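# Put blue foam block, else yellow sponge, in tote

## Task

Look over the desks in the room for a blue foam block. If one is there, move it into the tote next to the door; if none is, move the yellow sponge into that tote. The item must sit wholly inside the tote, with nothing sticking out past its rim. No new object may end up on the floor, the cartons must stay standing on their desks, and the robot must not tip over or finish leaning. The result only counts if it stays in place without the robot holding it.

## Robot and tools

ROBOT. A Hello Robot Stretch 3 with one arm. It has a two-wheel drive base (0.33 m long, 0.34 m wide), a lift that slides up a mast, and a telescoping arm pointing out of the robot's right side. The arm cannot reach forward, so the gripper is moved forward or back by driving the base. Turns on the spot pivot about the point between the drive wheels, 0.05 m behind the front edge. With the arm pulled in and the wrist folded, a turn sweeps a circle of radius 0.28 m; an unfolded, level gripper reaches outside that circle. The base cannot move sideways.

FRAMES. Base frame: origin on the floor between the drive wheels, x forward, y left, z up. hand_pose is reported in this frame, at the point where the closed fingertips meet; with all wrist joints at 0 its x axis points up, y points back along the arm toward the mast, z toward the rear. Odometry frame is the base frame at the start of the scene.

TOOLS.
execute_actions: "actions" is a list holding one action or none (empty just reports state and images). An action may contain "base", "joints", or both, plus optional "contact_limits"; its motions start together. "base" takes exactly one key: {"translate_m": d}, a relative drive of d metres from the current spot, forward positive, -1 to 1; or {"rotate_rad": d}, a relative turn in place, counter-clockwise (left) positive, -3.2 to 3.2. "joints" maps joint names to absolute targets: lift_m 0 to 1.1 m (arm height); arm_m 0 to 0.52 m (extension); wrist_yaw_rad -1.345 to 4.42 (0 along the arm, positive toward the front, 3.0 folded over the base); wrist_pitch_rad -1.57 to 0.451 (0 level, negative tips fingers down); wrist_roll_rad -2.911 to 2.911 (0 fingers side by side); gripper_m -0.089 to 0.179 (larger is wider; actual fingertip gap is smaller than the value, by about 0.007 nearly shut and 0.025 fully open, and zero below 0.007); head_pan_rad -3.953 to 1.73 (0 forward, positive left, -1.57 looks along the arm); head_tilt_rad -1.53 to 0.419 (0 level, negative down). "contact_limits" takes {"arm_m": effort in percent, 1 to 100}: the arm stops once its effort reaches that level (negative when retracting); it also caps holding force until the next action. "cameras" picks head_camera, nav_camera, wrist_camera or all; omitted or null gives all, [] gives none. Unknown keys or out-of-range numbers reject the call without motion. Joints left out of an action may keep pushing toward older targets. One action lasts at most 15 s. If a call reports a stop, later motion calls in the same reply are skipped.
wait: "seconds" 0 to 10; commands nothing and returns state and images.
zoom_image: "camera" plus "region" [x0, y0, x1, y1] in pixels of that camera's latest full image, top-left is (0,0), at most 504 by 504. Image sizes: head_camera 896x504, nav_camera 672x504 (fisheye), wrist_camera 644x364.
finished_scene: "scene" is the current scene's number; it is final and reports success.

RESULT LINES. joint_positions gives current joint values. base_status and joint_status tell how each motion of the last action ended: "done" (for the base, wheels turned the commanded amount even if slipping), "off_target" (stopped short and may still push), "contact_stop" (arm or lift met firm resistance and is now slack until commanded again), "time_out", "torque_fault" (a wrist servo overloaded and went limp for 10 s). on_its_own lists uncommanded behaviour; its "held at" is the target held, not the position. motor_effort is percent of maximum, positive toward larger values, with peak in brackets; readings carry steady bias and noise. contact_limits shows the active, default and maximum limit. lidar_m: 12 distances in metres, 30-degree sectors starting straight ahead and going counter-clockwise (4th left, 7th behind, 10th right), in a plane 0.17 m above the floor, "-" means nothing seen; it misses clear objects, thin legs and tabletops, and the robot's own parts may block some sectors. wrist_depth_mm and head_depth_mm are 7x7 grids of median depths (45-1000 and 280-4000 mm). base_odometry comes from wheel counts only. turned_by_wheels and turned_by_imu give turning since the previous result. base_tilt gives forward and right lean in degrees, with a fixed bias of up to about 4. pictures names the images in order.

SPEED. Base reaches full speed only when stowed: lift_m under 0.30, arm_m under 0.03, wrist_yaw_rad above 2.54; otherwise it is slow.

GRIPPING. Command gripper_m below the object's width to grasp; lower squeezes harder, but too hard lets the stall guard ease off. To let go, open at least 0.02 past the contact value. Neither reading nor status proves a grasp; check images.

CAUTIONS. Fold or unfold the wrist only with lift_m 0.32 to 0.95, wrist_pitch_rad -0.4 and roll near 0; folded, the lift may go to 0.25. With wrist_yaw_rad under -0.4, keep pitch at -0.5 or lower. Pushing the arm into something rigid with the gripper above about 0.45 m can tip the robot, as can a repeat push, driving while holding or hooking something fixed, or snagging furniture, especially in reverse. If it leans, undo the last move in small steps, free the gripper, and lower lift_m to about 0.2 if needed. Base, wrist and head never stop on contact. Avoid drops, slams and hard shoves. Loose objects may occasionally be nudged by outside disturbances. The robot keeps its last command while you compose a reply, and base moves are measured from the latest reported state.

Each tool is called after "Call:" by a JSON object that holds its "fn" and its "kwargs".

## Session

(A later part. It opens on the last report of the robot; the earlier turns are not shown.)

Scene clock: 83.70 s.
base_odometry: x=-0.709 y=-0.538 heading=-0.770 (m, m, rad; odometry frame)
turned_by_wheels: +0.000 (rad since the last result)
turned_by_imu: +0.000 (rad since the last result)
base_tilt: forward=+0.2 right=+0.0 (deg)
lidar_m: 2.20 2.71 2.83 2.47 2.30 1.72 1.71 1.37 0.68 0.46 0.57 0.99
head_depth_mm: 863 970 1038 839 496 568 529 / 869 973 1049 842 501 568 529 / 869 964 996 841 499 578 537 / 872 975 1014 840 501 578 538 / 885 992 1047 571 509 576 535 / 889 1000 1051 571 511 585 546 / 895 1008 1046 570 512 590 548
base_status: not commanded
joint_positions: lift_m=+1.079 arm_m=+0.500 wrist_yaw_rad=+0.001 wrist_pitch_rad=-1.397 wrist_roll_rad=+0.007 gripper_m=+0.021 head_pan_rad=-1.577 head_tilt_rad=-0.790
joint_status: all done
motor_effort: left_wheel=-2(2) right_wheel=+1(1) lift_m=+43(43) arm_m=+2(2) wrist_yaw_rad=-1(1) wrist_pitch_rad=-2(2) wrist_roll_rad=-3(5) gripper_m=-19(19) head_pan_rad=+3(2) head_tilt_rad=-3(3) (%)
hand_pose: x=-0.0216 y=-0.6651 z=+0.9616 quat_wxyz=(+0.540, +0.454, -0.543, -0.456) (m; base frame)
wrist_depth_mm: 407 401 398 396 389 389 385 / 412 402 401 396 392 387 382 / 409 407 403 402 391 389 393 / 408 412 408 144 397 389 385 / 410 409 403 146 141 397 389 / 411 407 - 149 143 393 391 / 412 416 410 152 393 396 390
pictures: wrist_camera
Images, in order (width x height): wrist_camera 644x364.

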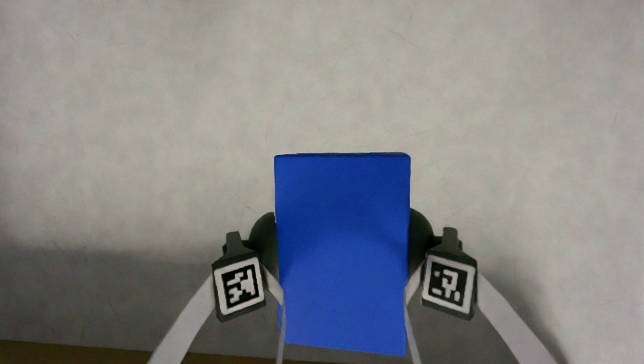

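Call:
{"fn": "execute_actions", "kwargs": {"actions": [{"joints":{"wrist_pitch_rad":-0.3}}], "cameras": []}}

Call:
{"fn": "execute_actions", "kwargs": {"actions": [{"base":{"translate_m":0.12},"joints":{"arm_m":0.002,"wrist_yaw_rad":1.6}}], "cameras": []}}

Call:
{"fn": "execute_actions", "kwargs": {"actions": [{"base":{"rotate_rad":1.45},"joints":{"head_pan_rad":-0.3,"head_tilt_rad":-0.7}}], "cameras": []}}

Call:
{"fn": "execute_actions", "kwargs": {"actions": [{"base":{"translate_m":0.8},"joints":{"lift_m":0.4}}], "cameras": []}}

Call:
{"fn": "execute_actions", "kwargs": {"actions": [{"base":{"translate_m":0.6}}], "cameras": ["nav_camera","head_camera"]}}

Scene clock: 92.33 s.
base_odometry: x=-0.709 y=-0.538 heading=-0.770 (m, m, rad; odometry frame)
turned_by_wheels: +0.000 (rad since the last result)
turned_by_imu: +0.000 (rad since the last result)
base_tilt: forward=+0.2 right=+0.0 (deg)
lidar_m: 2.20 2.70 2.83 2.47 2.29 1.71 1.71 1.36 0.68 0.46 0.57 0.99
head_depth_mm: 864 970 1037 844 497 568 526 / 867 975 1043 845 501 568 527 / 885 982 1054 838 498 578 528 / 895 987 1047 840 503 578 537 / 889 992 1051 571 508 578 536 / 891 997 1048 571 513 584 545 / 898 1012 1043 570 513 589 546
base_status: not commanded
joint_positions: lift_m=+1.079 arm_m=+0.500 wrist_yaw_rad=+0.001 wrist_pitch_rad=-0.326 wrist_roll_rad=+0.007 gripper_m=+0.021 head_pan_rad=-1.577 head_tilt_rad=-0.790
joint_status: all done
motor_effort: left_wheel=-2(1) right_wheel=+1(0) lift_m=+43(43) arm_m=+2(2) wrist_yaw_rad=-1(2) wrist_pitch_rad=+15(15) wrist_roll_rad=-3(3) gripper_m=-18(19) head_pan_rad=+2(2) head_tilt_rad=-3(4) (%)
hand_pose: x=-0.0212 y=-0.8797 z=+1.1133 quat_wxyz=(+0.696, +0.115, -0.700, -0.115) (m; base frame)
wrist_depth_mm: 243 240 236 231 226 224 218 / 264 258 254 250 245 238 234 / 290 284 277 270 264 259 253 / 321 307 304 144 277 281 274 / 354 342 330 147 141 307 299 / 401 386 - 150 144 338 331 / 459 437 424 152 369 389 368
pictures: none
No camera images: the call's "cameras" was empty. Leave "cameras" out to get every camera's image.

Scene clock: 97.17 s.
base_odometry: x=-0.623 y=-0.622 heading=-0.770 (m, m, rad; odometry frame)
turned_by_wheels: +0.000 (rad since the last result)
turned_by_imu: +0.000 (rad since the last result)
base_tilt: forward=+0.2 right=+0.0 (deg)
lidar_m: 2.08 2.60 2.82 2.47 2.40 2.30 1.83 0.76 0.77 0.46 0.50 0.90
head_depth_mm: - - - - 509 576 537 / - - - - 517 578 538 / - - - - 526 579 537 / 887 996 1045 - - 578 546 / 889 1003 1048 - - 577 547 / 898 1016 1054 - - 577 546 / 903 1013 1084 - - 579 555
base_status: done
joint_positions: lift_m=+1.079 arm_m=+0.002 wrist_yaw_rad=+1.599 wrist_pitch_rad=-0.325 wrist_roll_rad=+0.006 gripper_m=+0.021 head_pan_rad=-1.577 head_tilt_rad=-0.790
joint_status: all done
motor_effort: left_wheel=-1(2) right_wheel=+0(6) lift_m=+43(43) arm_m=-4(5) wrist_yaw_rad=+2(7) wrist_pitch_rad=+14(15) wrist_roll_rad=-3(3) gripper_m=-18(19) head_pan_rad=+2(2) head_tilt_rad=-4(3) (%)
hand_pose: x=+0.2137 y=-0.1407 z=+1.1135 quat_wxyz=(+0.568, +0.581, -0.406, +0.419) (m; base frame)
wrist_depth_mm: - - - - - - - / - - - - - - - / - - - - - - - / - - - 144 - - - / - - - 147 142 516 710 / - - - 149 143 441 395 / - - - 151 513 503 332
pictures: none
No camera images: the call's "cameras" was empty. Leave "cameras" out to get every camera's image.

Scene clock: 100.40 s.
base_odometry: x=-0.623 y=-0.622 heading=+0.680 (m, m, rad; odometry frame)
turned_by_wheels: +1.450 (rad since the last result)
turned_by_imu: +1.465 (rad since the last result)
base_tilt: forward=+0.2 right=-0.1 (deg)
lidar_m: 2.47 2.61 2.38 1.83 1.54 0.76 0.46 0.50 0.90 2.07 2.58 2.90
head_depth_mm: 2987 3299 2824 - - 1415 1252 / 2866 3139 2862 - - 1441 1249 / 2731 2988 2826 2155 1655 1466 1248 / 2594 2886 2859 2143 1736 1467 1250 / 2483 2784 2818 2147 1737 1454 1244 / 2456 2693 2734 2137 1733 1462 1249 / 2391 2632 2718 2142 1720 1447 1250
base_status: done
joint_positions: lift_m=+1.079 arm_m=+0.002 wrist_yaw_rad=+1.599 wrist_pitch_rad=-0.325 wrist_roll_rad=+0.006 gripper_m=+0.021 head_pan_rad=-0.307 head_tilt_rad=-0.705
joint_status: all done
motor_effort: left_wheel=-3(9) right_wheel=+2(4) lift_m=+43(43) arm_m=-4(3) wrist_yaw_rad=+3(0) wrist_pitch_rad=+14(14) wrist_roll_rad=-3(3) gripper_m=-19(19) head_pan_rad=+2(29) head_tilt_rad=+3(8) (%)
hand_pose: x=+0.2137 y=-0.1407 z=+1.1135 quat_wxyz=(+0.568, +0.581, -0.406, +0.419) (m; base frame)
wrist_depth_mm: - - - - - - - / - - - - - - - / - - - - - - - / - - - 143 - - - / - - - 147 141 - - / - - - 148 144 - - / - - - 151 - - -
pictures: none
No camera images: the call's "cameras" was empty. Leave "cameras" out to get every camera's image.

Scene clock: 109.57 s.
base_odometry: x=+0.000 y=-0.119 heading=+0.679 (m, m, rad; odometry frame)
turned_by_wheels: +0.000 (rad since the last result)
turned_by_imu: +0.004 (rad since the last result)
base_tilt: forward=+0.2 right=+0.0 (deg)
lidar_m: 1.67 1.88 1.99 2.31 1.90 1.48 1.24 1.52 2.43 2.05 2.16 2.04
head_depth_mm: 2017 2273 2567 2159 1744 1459 1255 / 1947 2191 2479 2153 1752 1461 1248 / 1890 2113 2376 2159 1733 1453 1244 / 1822 1997 2300 2142 1736 1455 1248 / 1773 1962 2191 2043 1725 1443 1259 / 1714 1906 2101 2149 1732 1458 1259 / 1676 1832 2023 2148 1732 1454 1250
base_status: done
joint_positions: lift_m=+0.401 arm_m=+0.002 wrist_yaw_rad=+1.599 wrist_pitch_rad=-0.324 wrist_roll_rad=+0.006 gripper_m=+0.021 head_pan_rad=-0.307 head_tilt_rad=-0.704
joint_status: all done
motor_effort: left_wheel=-4(4) right_wheel=+1(4) lift_m=+17(38) arm_m=-4(4) wrist_yaw_rad=+1(1) wrist_pitch_rad=+14(15) wrist_roll_rad=-2(3) gripper_m=-19(19) head_pan_rad=+2(2) head_tilt_rad=+3(3) (%)
hand_pose: x=+0.2138 y=-0.1407 z=+0.4348 quat_wxyz=(+0.567, +0.581, -0.406, +0.419) (m; base frame)
wrist_depth_mm: - - - - - - - / - - - - - - - / - - - - - - - / - - - 144 934 - - / 883 859 907 146 141 784 798 / 708 699 - 149 144 681 665 / 610 604 592 153 546 581 565
pictures: none
No camera images: the call's "cameras" was empty. Leave "cameras" out to get every camera's image.

Scene clock: 116.73 s.
base_odometry: x=+0.466 y=+0.258 heading=+0.679 (m, m, rad; odometry frame)
turned_by_wheels: +0.000 (rad since the last result)
turned_by_imu: +0.003 (rad since the last result)
base_tilt: forward=+0.2 right=+0.0 (deg)
lidar_m: 1.07 1.36 1.82 1.87 2.41 2.56 1.84 2.08 2.22 1.99 2.05 1.44
head_depth_mm: 1367 1550 1757 1996 1738 1464 1251 / 1327 1480 1695 1929 1740 1466 1250 / 1277 1421 1599 1829 1731 1423 1246 / 1250 1383 1560 1778 1740 1431 1249 / 1210 1334 1505 1689 1750 1444 1249 / 1167 1293 1432 1620 1752 1462 1253 / 1139 1250 1387 1551 1684 1449 1260
base_status: done
joint_positions: lift_m=+0.401 arm_m=+0.002 wrist_yaw_rad=+1.599 wrist_pitch_rad=-0.324 wrist_roll_rad=+0.006 gripper_m=+0.021 head_pan_rad=-0.307 head_tilt_rad=-0.704
joint_status: not commanded
motor_effort: left_wheel=-3(4) right_wheel=+1(5) lift_m=+17(17) arm_m=-4(4) wrist_yaw_rad=+0(0) wrist_pitch_rad=+14(14) wrist_roll_rad=-3(3) gripper_m=-18(19) head_pan_rad=+2(2) head_tilt_rad=+2(2) (%)
hand_pose: x=+0.2138 y=-0.1407 z=+0.4348 quat_wxyz=(+0.567, +0.581, -0.406, +0.419) (m; base frame)
wrist_depth_mm: - - - - - - - / - - - - - - - / - - - - - - - / - - - 145 752 - - / 888 879 872 147 141 810 801 / 710 700 - 149 143 685 654 / 603 597 593 151 539 577 561
pictures: head_camera (sideways: a quarter turn clockwise sets it upright), nav_camera (sideways: a quarter turn counterclockwise sets it upright)
Images, in order (width x height): head_camera 896x504, nav_camera 672x504.

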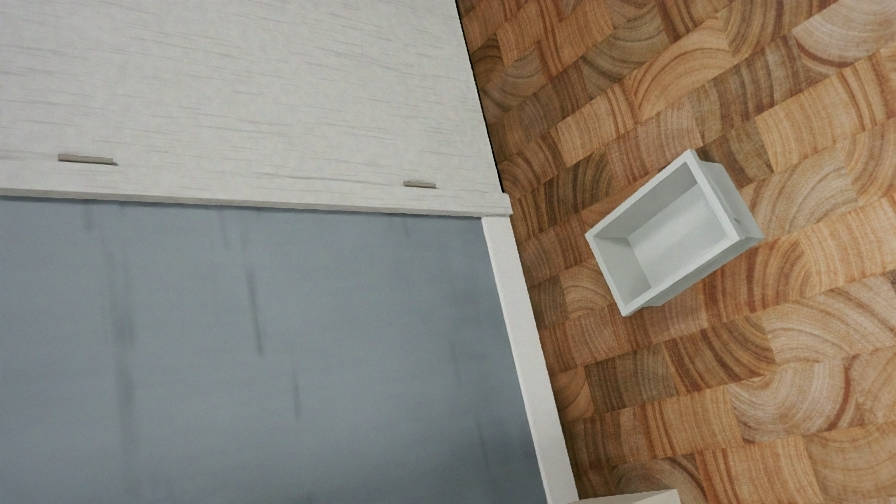

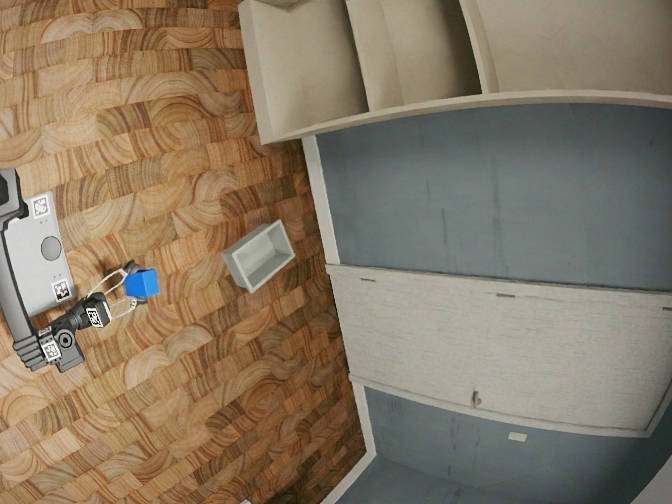

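Call:
{"fn": "execute_actions", "kwargs": {"actions": [{"base":{"translate_m":0.45}}], "cameras": []}}

Call:
{"fn": "execute_actions", "kwargs": {"actions": [{"base":{"rotate_rad":0.93},"joints":{"arm_m":0.36,"wrist_yaw_rad":0.8,"wrist_pitch_rad":-1.4,"head_pan_rad":-1.57,"head_tilt_rad":-1.1}}], "cameras": ["wrist_camera","head_camera"]}}

Scene clock: 126.37 s.
base_odometry: x=+0.816 y=+0.540 heading=+0.679 (m, m, rad; odometry frame)
turned_by_wheels: +0.000 (rad since the last result)
turned_by_imu: +0.002 (rad since the last result)
base_tilt: forward=+0.2 right=+0.0 (deg)
lidar_m: 0.80 0.63 1.13 1.91 2.42 3.03 2.32 2.51 2.45 1.98 1.34 0.96
head_depth_mm: 875 989 1128 1307 1562 1452 1249 / 871 967 1081 1244 1462 1449 1226 / 843 941 1054 1216 1419 1465 1199 / 811 903 1014 1152 1345 1454 1257 / 788 868 974 1102 1268 1418 1253 / 766 839 934 1054 1214 1378 1247 / 742 815 903 1012 1154 1324 1228
base_status: done
joint_positions: lift_m=+0.401 arm_m=+0.002 wrist_yaw_rad=+1.599 wrist_pitch_rad=-0.324 wrist_roll_rad=+0.006 gripper_m=+0.021 head_pan_rad=-0.307 head_tilt_rad=-0.704
joint_status: not commanded
motor_effort: left_wheel=-3(6) right_wheel=+1(4) lift_m=+17(17) arm_m=-4(4) wrist_yaw_rad=-1(0) wrist_pitch_rad=+14(14) wrist_roll_rad=-3(3) gripper_m=-19(19) head_pan_rad=+2(3) head_tilt_rad=+2(2) (%)
hand_pose: x=+0.2138 y=-0.1407 z=+0.4348 quat_wxyz=(+0.567, +0.581, -0.406, +0.419) (m; base frame)
wrist_depth_mm: 721 540 733 734 724 730 718 / 742 627 799 780 801 757 777 / 825 669 822 869 859 834 857 / 886 826 904 144 928 913 909 / 702 677 797 146 141 800 807 / 686 690 - 149 143 692 654 / 605 596 586 152 537 543 560
pictures: none
No camera images: the call's "cameras" was empty. Leave "cameras" out to get every camera's image.

Scene clock: 130.20 s.
base_odometry: x=+0.816 y=+0.540 heading=+1.609 (m, m, rad; odometry frame)
turned_by_wheels: +0.930 (rad since the last result)
turned_by_imu: +0.939 (rad since the last result)
base_tilt: forward=+0.2 right=+0.0 (deg)
lidar_m: 1.06 2.18 1.90 2.43 2.29 2.50 2.45 1.97 1.55 1.00 0.90 0.63
head_depth_mm: 1509 1845 1673 1501 1349 1224 1129 / 1350 1685 1669 1507 1349 1232 - / 1227 1484 1677 1451 1308 1233 - / 1129 1355 1599 1464 1341 1229 - / 1044 1239 1496 1492 1321 1220 1129 / 987 1140 1360 1498 1358 1221 1122 / 925 1065 1238 1432 1334 1220 1129
base_status: done
joint_positions: lift_m=+0.401 arm_m=+0.360 wrist_yaw_rad=+0.801 wrist_pitch_rad=-1.397 wrist_roll_rad=+0.005 gripper_m=+0.021 head_pan_rad=-1.563 head_tilt_rad=-1.087
joint_status: all done
motor_effort: left_wheel=-2(8) right_wheel=+1(4) lift_m=+17(17) arm_m=+2(5) wrist_yaw_rad=+0(4) wrist_pitch_rad=-2(13) wrist_roll_rad=-2(2) gripper_m=-18(19) head_pan_rad=-2(28) head_tilt_rad=-5(29) (%)
hand_pose: x=-0.0068 y=-0.5191 z=+0.2827 quat_wxyz=(+0.675, +0.629, -0.323, -0.210) (m; base frame)
wrist_depth_mm: 449 451 440 434 432 427 423 / 452 441 401 349 435 428 426 / 453 445 433 434 436 427 424 / 448 450 434 143 319 426 429 / 454 449 451 147 141 432 432 / 455 450 - 150 143 433 429 / 460 450 391 151 332 432 430
pictures: head_camera (sideways: a quarter turn clockwise sets it upright), wrist_camera
Images, in order (width x height): head_camera 896x504, wrist_camera 644x364.

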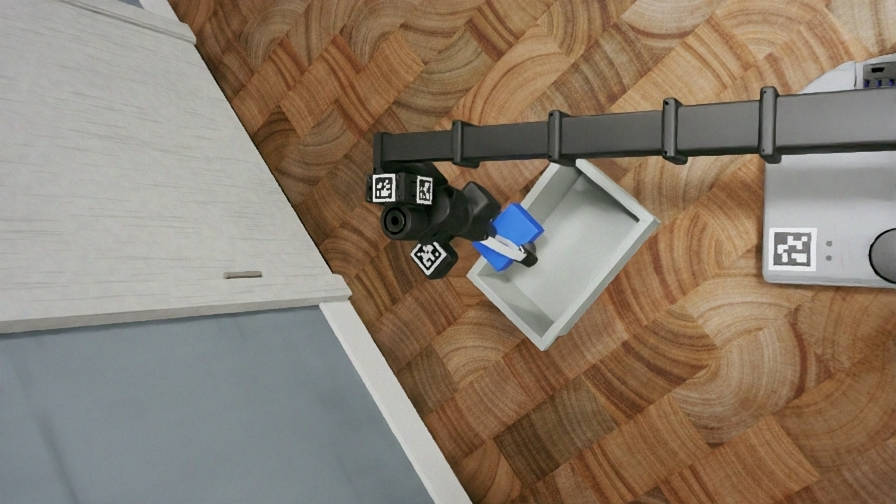

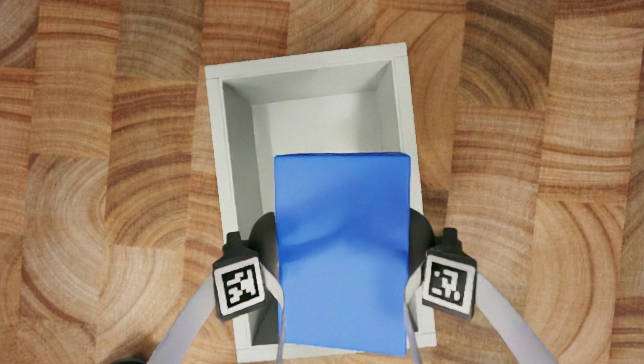

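Need ~2 cm left and up in view: drive forward 3 cm.

Call:
{"fn": "execute_actions", "kwargs": {"actions": [{"base":{"translate_m":0.03},"joints":{"lift_m":0.165}}], "cameras": ["wrist_camera"]}}

Call:
{"fn": "execute_actions", "kwargs": {"actions": [{"joints":{"gripper_m":0.1}}], "cameras": []}}

Call:
{"fn": "execute_actions", "kwargs": {"actions": [{"joints":{"lift_m":0.32}}], "cameras": ["wrist_camera"]}}

Scene clock: 137.43 s.
base_odometry: x=+0.815 y=+0.570 heading=+1.609 (m, m, rad; odometry frame)
turned_by_wheels: +0.000 (rad since the last result)
turned_by_imu: +0.000 (rad since the last result)
base_tilt: forward=+0.2 right=+0.0 (deg)
lidar_m: 1.04 2.13 1.89 2.41 2.34 2.54 2.48 2.00 1.51 0.98 0.89 0.60
head_depth_mm: 1459 1789 1673 1500 1346 1228 1129 / 1321 1616 1693 1496 1362 1227 - / 1206 1455 1644 1518 1307 1218 - / 1092 1305 1596 1507 1297 1221 - / 1029 1215 1484 1484 1331 1228 1132 / 971 1117 1322 1481 1345 1218 1124 / 906 1036 1218 1428 1350 1233 1119
base_status: done
joint_positions: lift_m=+0.166 arm_m=+0.360 wrist_yaw_rad=+0.801 wrist_pitch_rad=-1.398 wrist_roll_rad=+0.005 gripper_m=+0.021 head_pan_rad=-1.563 head_tilt_rad=-1.087
joint_status: all done
motor_effort: left_wheel=-3(4) right_wheel=+1(5) lift_m=+17(16) arm_m=+2(3) wrist_yaw_rad=-2(0) wrist_pitch_rad=-2(2) wrist_roll_rad=-2(2) gripper_m=-18(18) head_pan_rad=-2(2) head_tilt_rad=-5(5) (%)
hand_pose: x=-0.0069 y=-0.5190 z=+0.0477 quat_wxyz=(+0.675, +0.629, -0.323, -0.210) (m; base frame)
wrist_depth_mm: 110 143 169 179 192 151 101 / 109 144 205 204 204 155 103 / 107 140 207 204 203 159 105 / 105 136 207 144 203 165 108 / 103 132 207 146 142 171 109 / 100 130 - 149 143 162 112 / 98 118 208 152 204 202 114
pictures: wrist_camera
Images, in order (width x height): wrist_camera 644x364.

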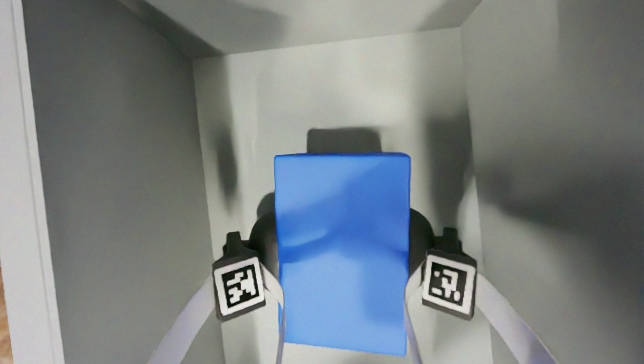

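Scene clock: 138.73 s.
base_odometry: x=+0.815 y=+0.570 heading=+1.609 (m, m, rad; odometry frame)
turned_by_wheels: +0.000 (rad since the last result)
turned_by_imu: +0.000 (rad since the last result)
base_tilt: forward=+0.2 right=+0.0 (deg)
lidar_m: 1.04 2.13 1.89 2.42 2.34 2.54 2.49 2.00 1.51 0.98 0.89 0.60
head_depth_mm: 1475 1806 1672 1494 1333 1228 1135 / 1331 1648 1679 1499 1355 1219 - / 1196 1459 1639 1525 1310 1212 - / 1097 1308 1586 1523 1302 1226 - / 1039 1215 1481 1495 1328 1227 1127 / 965 1123 1332 1467 1351 1231 1126 / 903 1037 1217 1423 1348 1224 1123
base_status: not commanded
joint_positions: lift_m=+0.166 arm_m=+0.360 wrist_yaw_rad=+0.801 wrist_pitch_rad=-1.398 wrist_roll_rad=+0.005 gripper_m=+0.100 head_pan_rad=-1.563 head_tilt_rad=-1.087
joint_status: all done
motor_effort: left_wheel=-3(3) right_wheel=+1(1) lift_m=+16(17) arm_m=+2(2) wrist_yaw_rad=+0(2) wrist_pitch_rad=-2(2) wrist_roll_rad=-2(3) gripper_m=+0(95) head_pan_rad=-2(2) head_tilt_rad=-5(5) (%)
hand_pose: x=-0.0069 y=-0.5190 z=+0.0477 quat_wxyz=(+0.675, +0.629, -0.323, -0.210) (m; base frame)
wrist_depth_mm: 110 143 168 180 192 150 101 / 110 145 205 204 201 156 103 / 107 141 207 203 202 161 105 / 105 137 207 159 160 166 107 / 102 133 207 161 160 160 110 / 100 123 207 161 161 - 112 / 98 119 207 208 205 192 109
pictures: none
No camera images: the call's "cameras" was empty. Leave "cameras" out to get every camera's image.

Scene clock: 140.97 s.
base_odometry: x=+0.815 y=+0.570 heading=+1.609 (m, m, rad; odometry frame)
turned_by_wheels: +0.000 (rad since the last result)
turned_by_imu: +0.000 (rad since the last result)
base_tilt: forward=+0.2 right=+0.0 (deg)
lidar_m: 1.04 2.13 1.89 2.42 2.34 2.54 2.49 2.00 1.51 0.98 0.89 0.60
head_depth_mm: 1463 1800 1681 1503 1342 1231 1132 / 1317 1651 1679 1492 1346 1234 - / 1205 1457 1649 1532 1331 1209 - / 1093 1302 1599 1521 1318 1235 - / 1035 1209 1472 1492 1329 1231 1127 / 963 1116 1337 1461 1340 1224 1129 / 903 1041 1209 1427 1347 1224 1124
base_status: not commanded
joint_positions: lift_m=+0.319 arm_m=+0.360 wrist_yaw_rad=+0.801 wrist_pitch_rad=-1.398 wrist_roll_rad=+0.005 gripper_m=+0.100 head_pan_rad=-1.563 head_tilt_rad=-1.087
joint_status: all done
motor_effort: left_wheel=-3(3) right_wheel=+1(1) lift_m=+43(44) arm_m=+2(2) wrist_yaw_rad=-1(0) wrist_pitch_rad=-2(2) wrist_roll_rad=-2(2) gripper_m=+1(0) head_pan_rad=-2(2) head_tilt_rad=-5(5) (%)
hand_pose: x=-0.0069 y=-0.5191 z=+0.2016 quat_wxyz=(+0.675, +0.629, -0.323, -0.210) (m; base frame)
wrist_depth_mm: 367 366 362 360 352 352 346 / 367 363 249 276 271 347 348 / 368 366 313 357 335 353 346 / 371 365 332 357 310 352 351 / 371 368 358 315 356 354 353 / 375 367 308 363 355 - 354 / 376 371 328 359 345 352 351
pictures: wrist_camera
Images, in order (width x height): wrist_camera 644x364.

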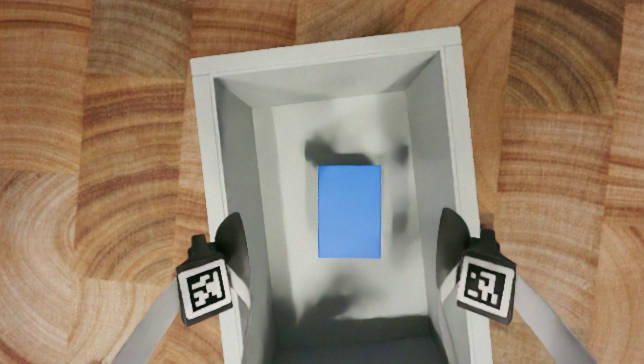

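Call:
{"fn": "finished_scene", "kwargs": {"scene": 2}}

The scene is finished: the task was done.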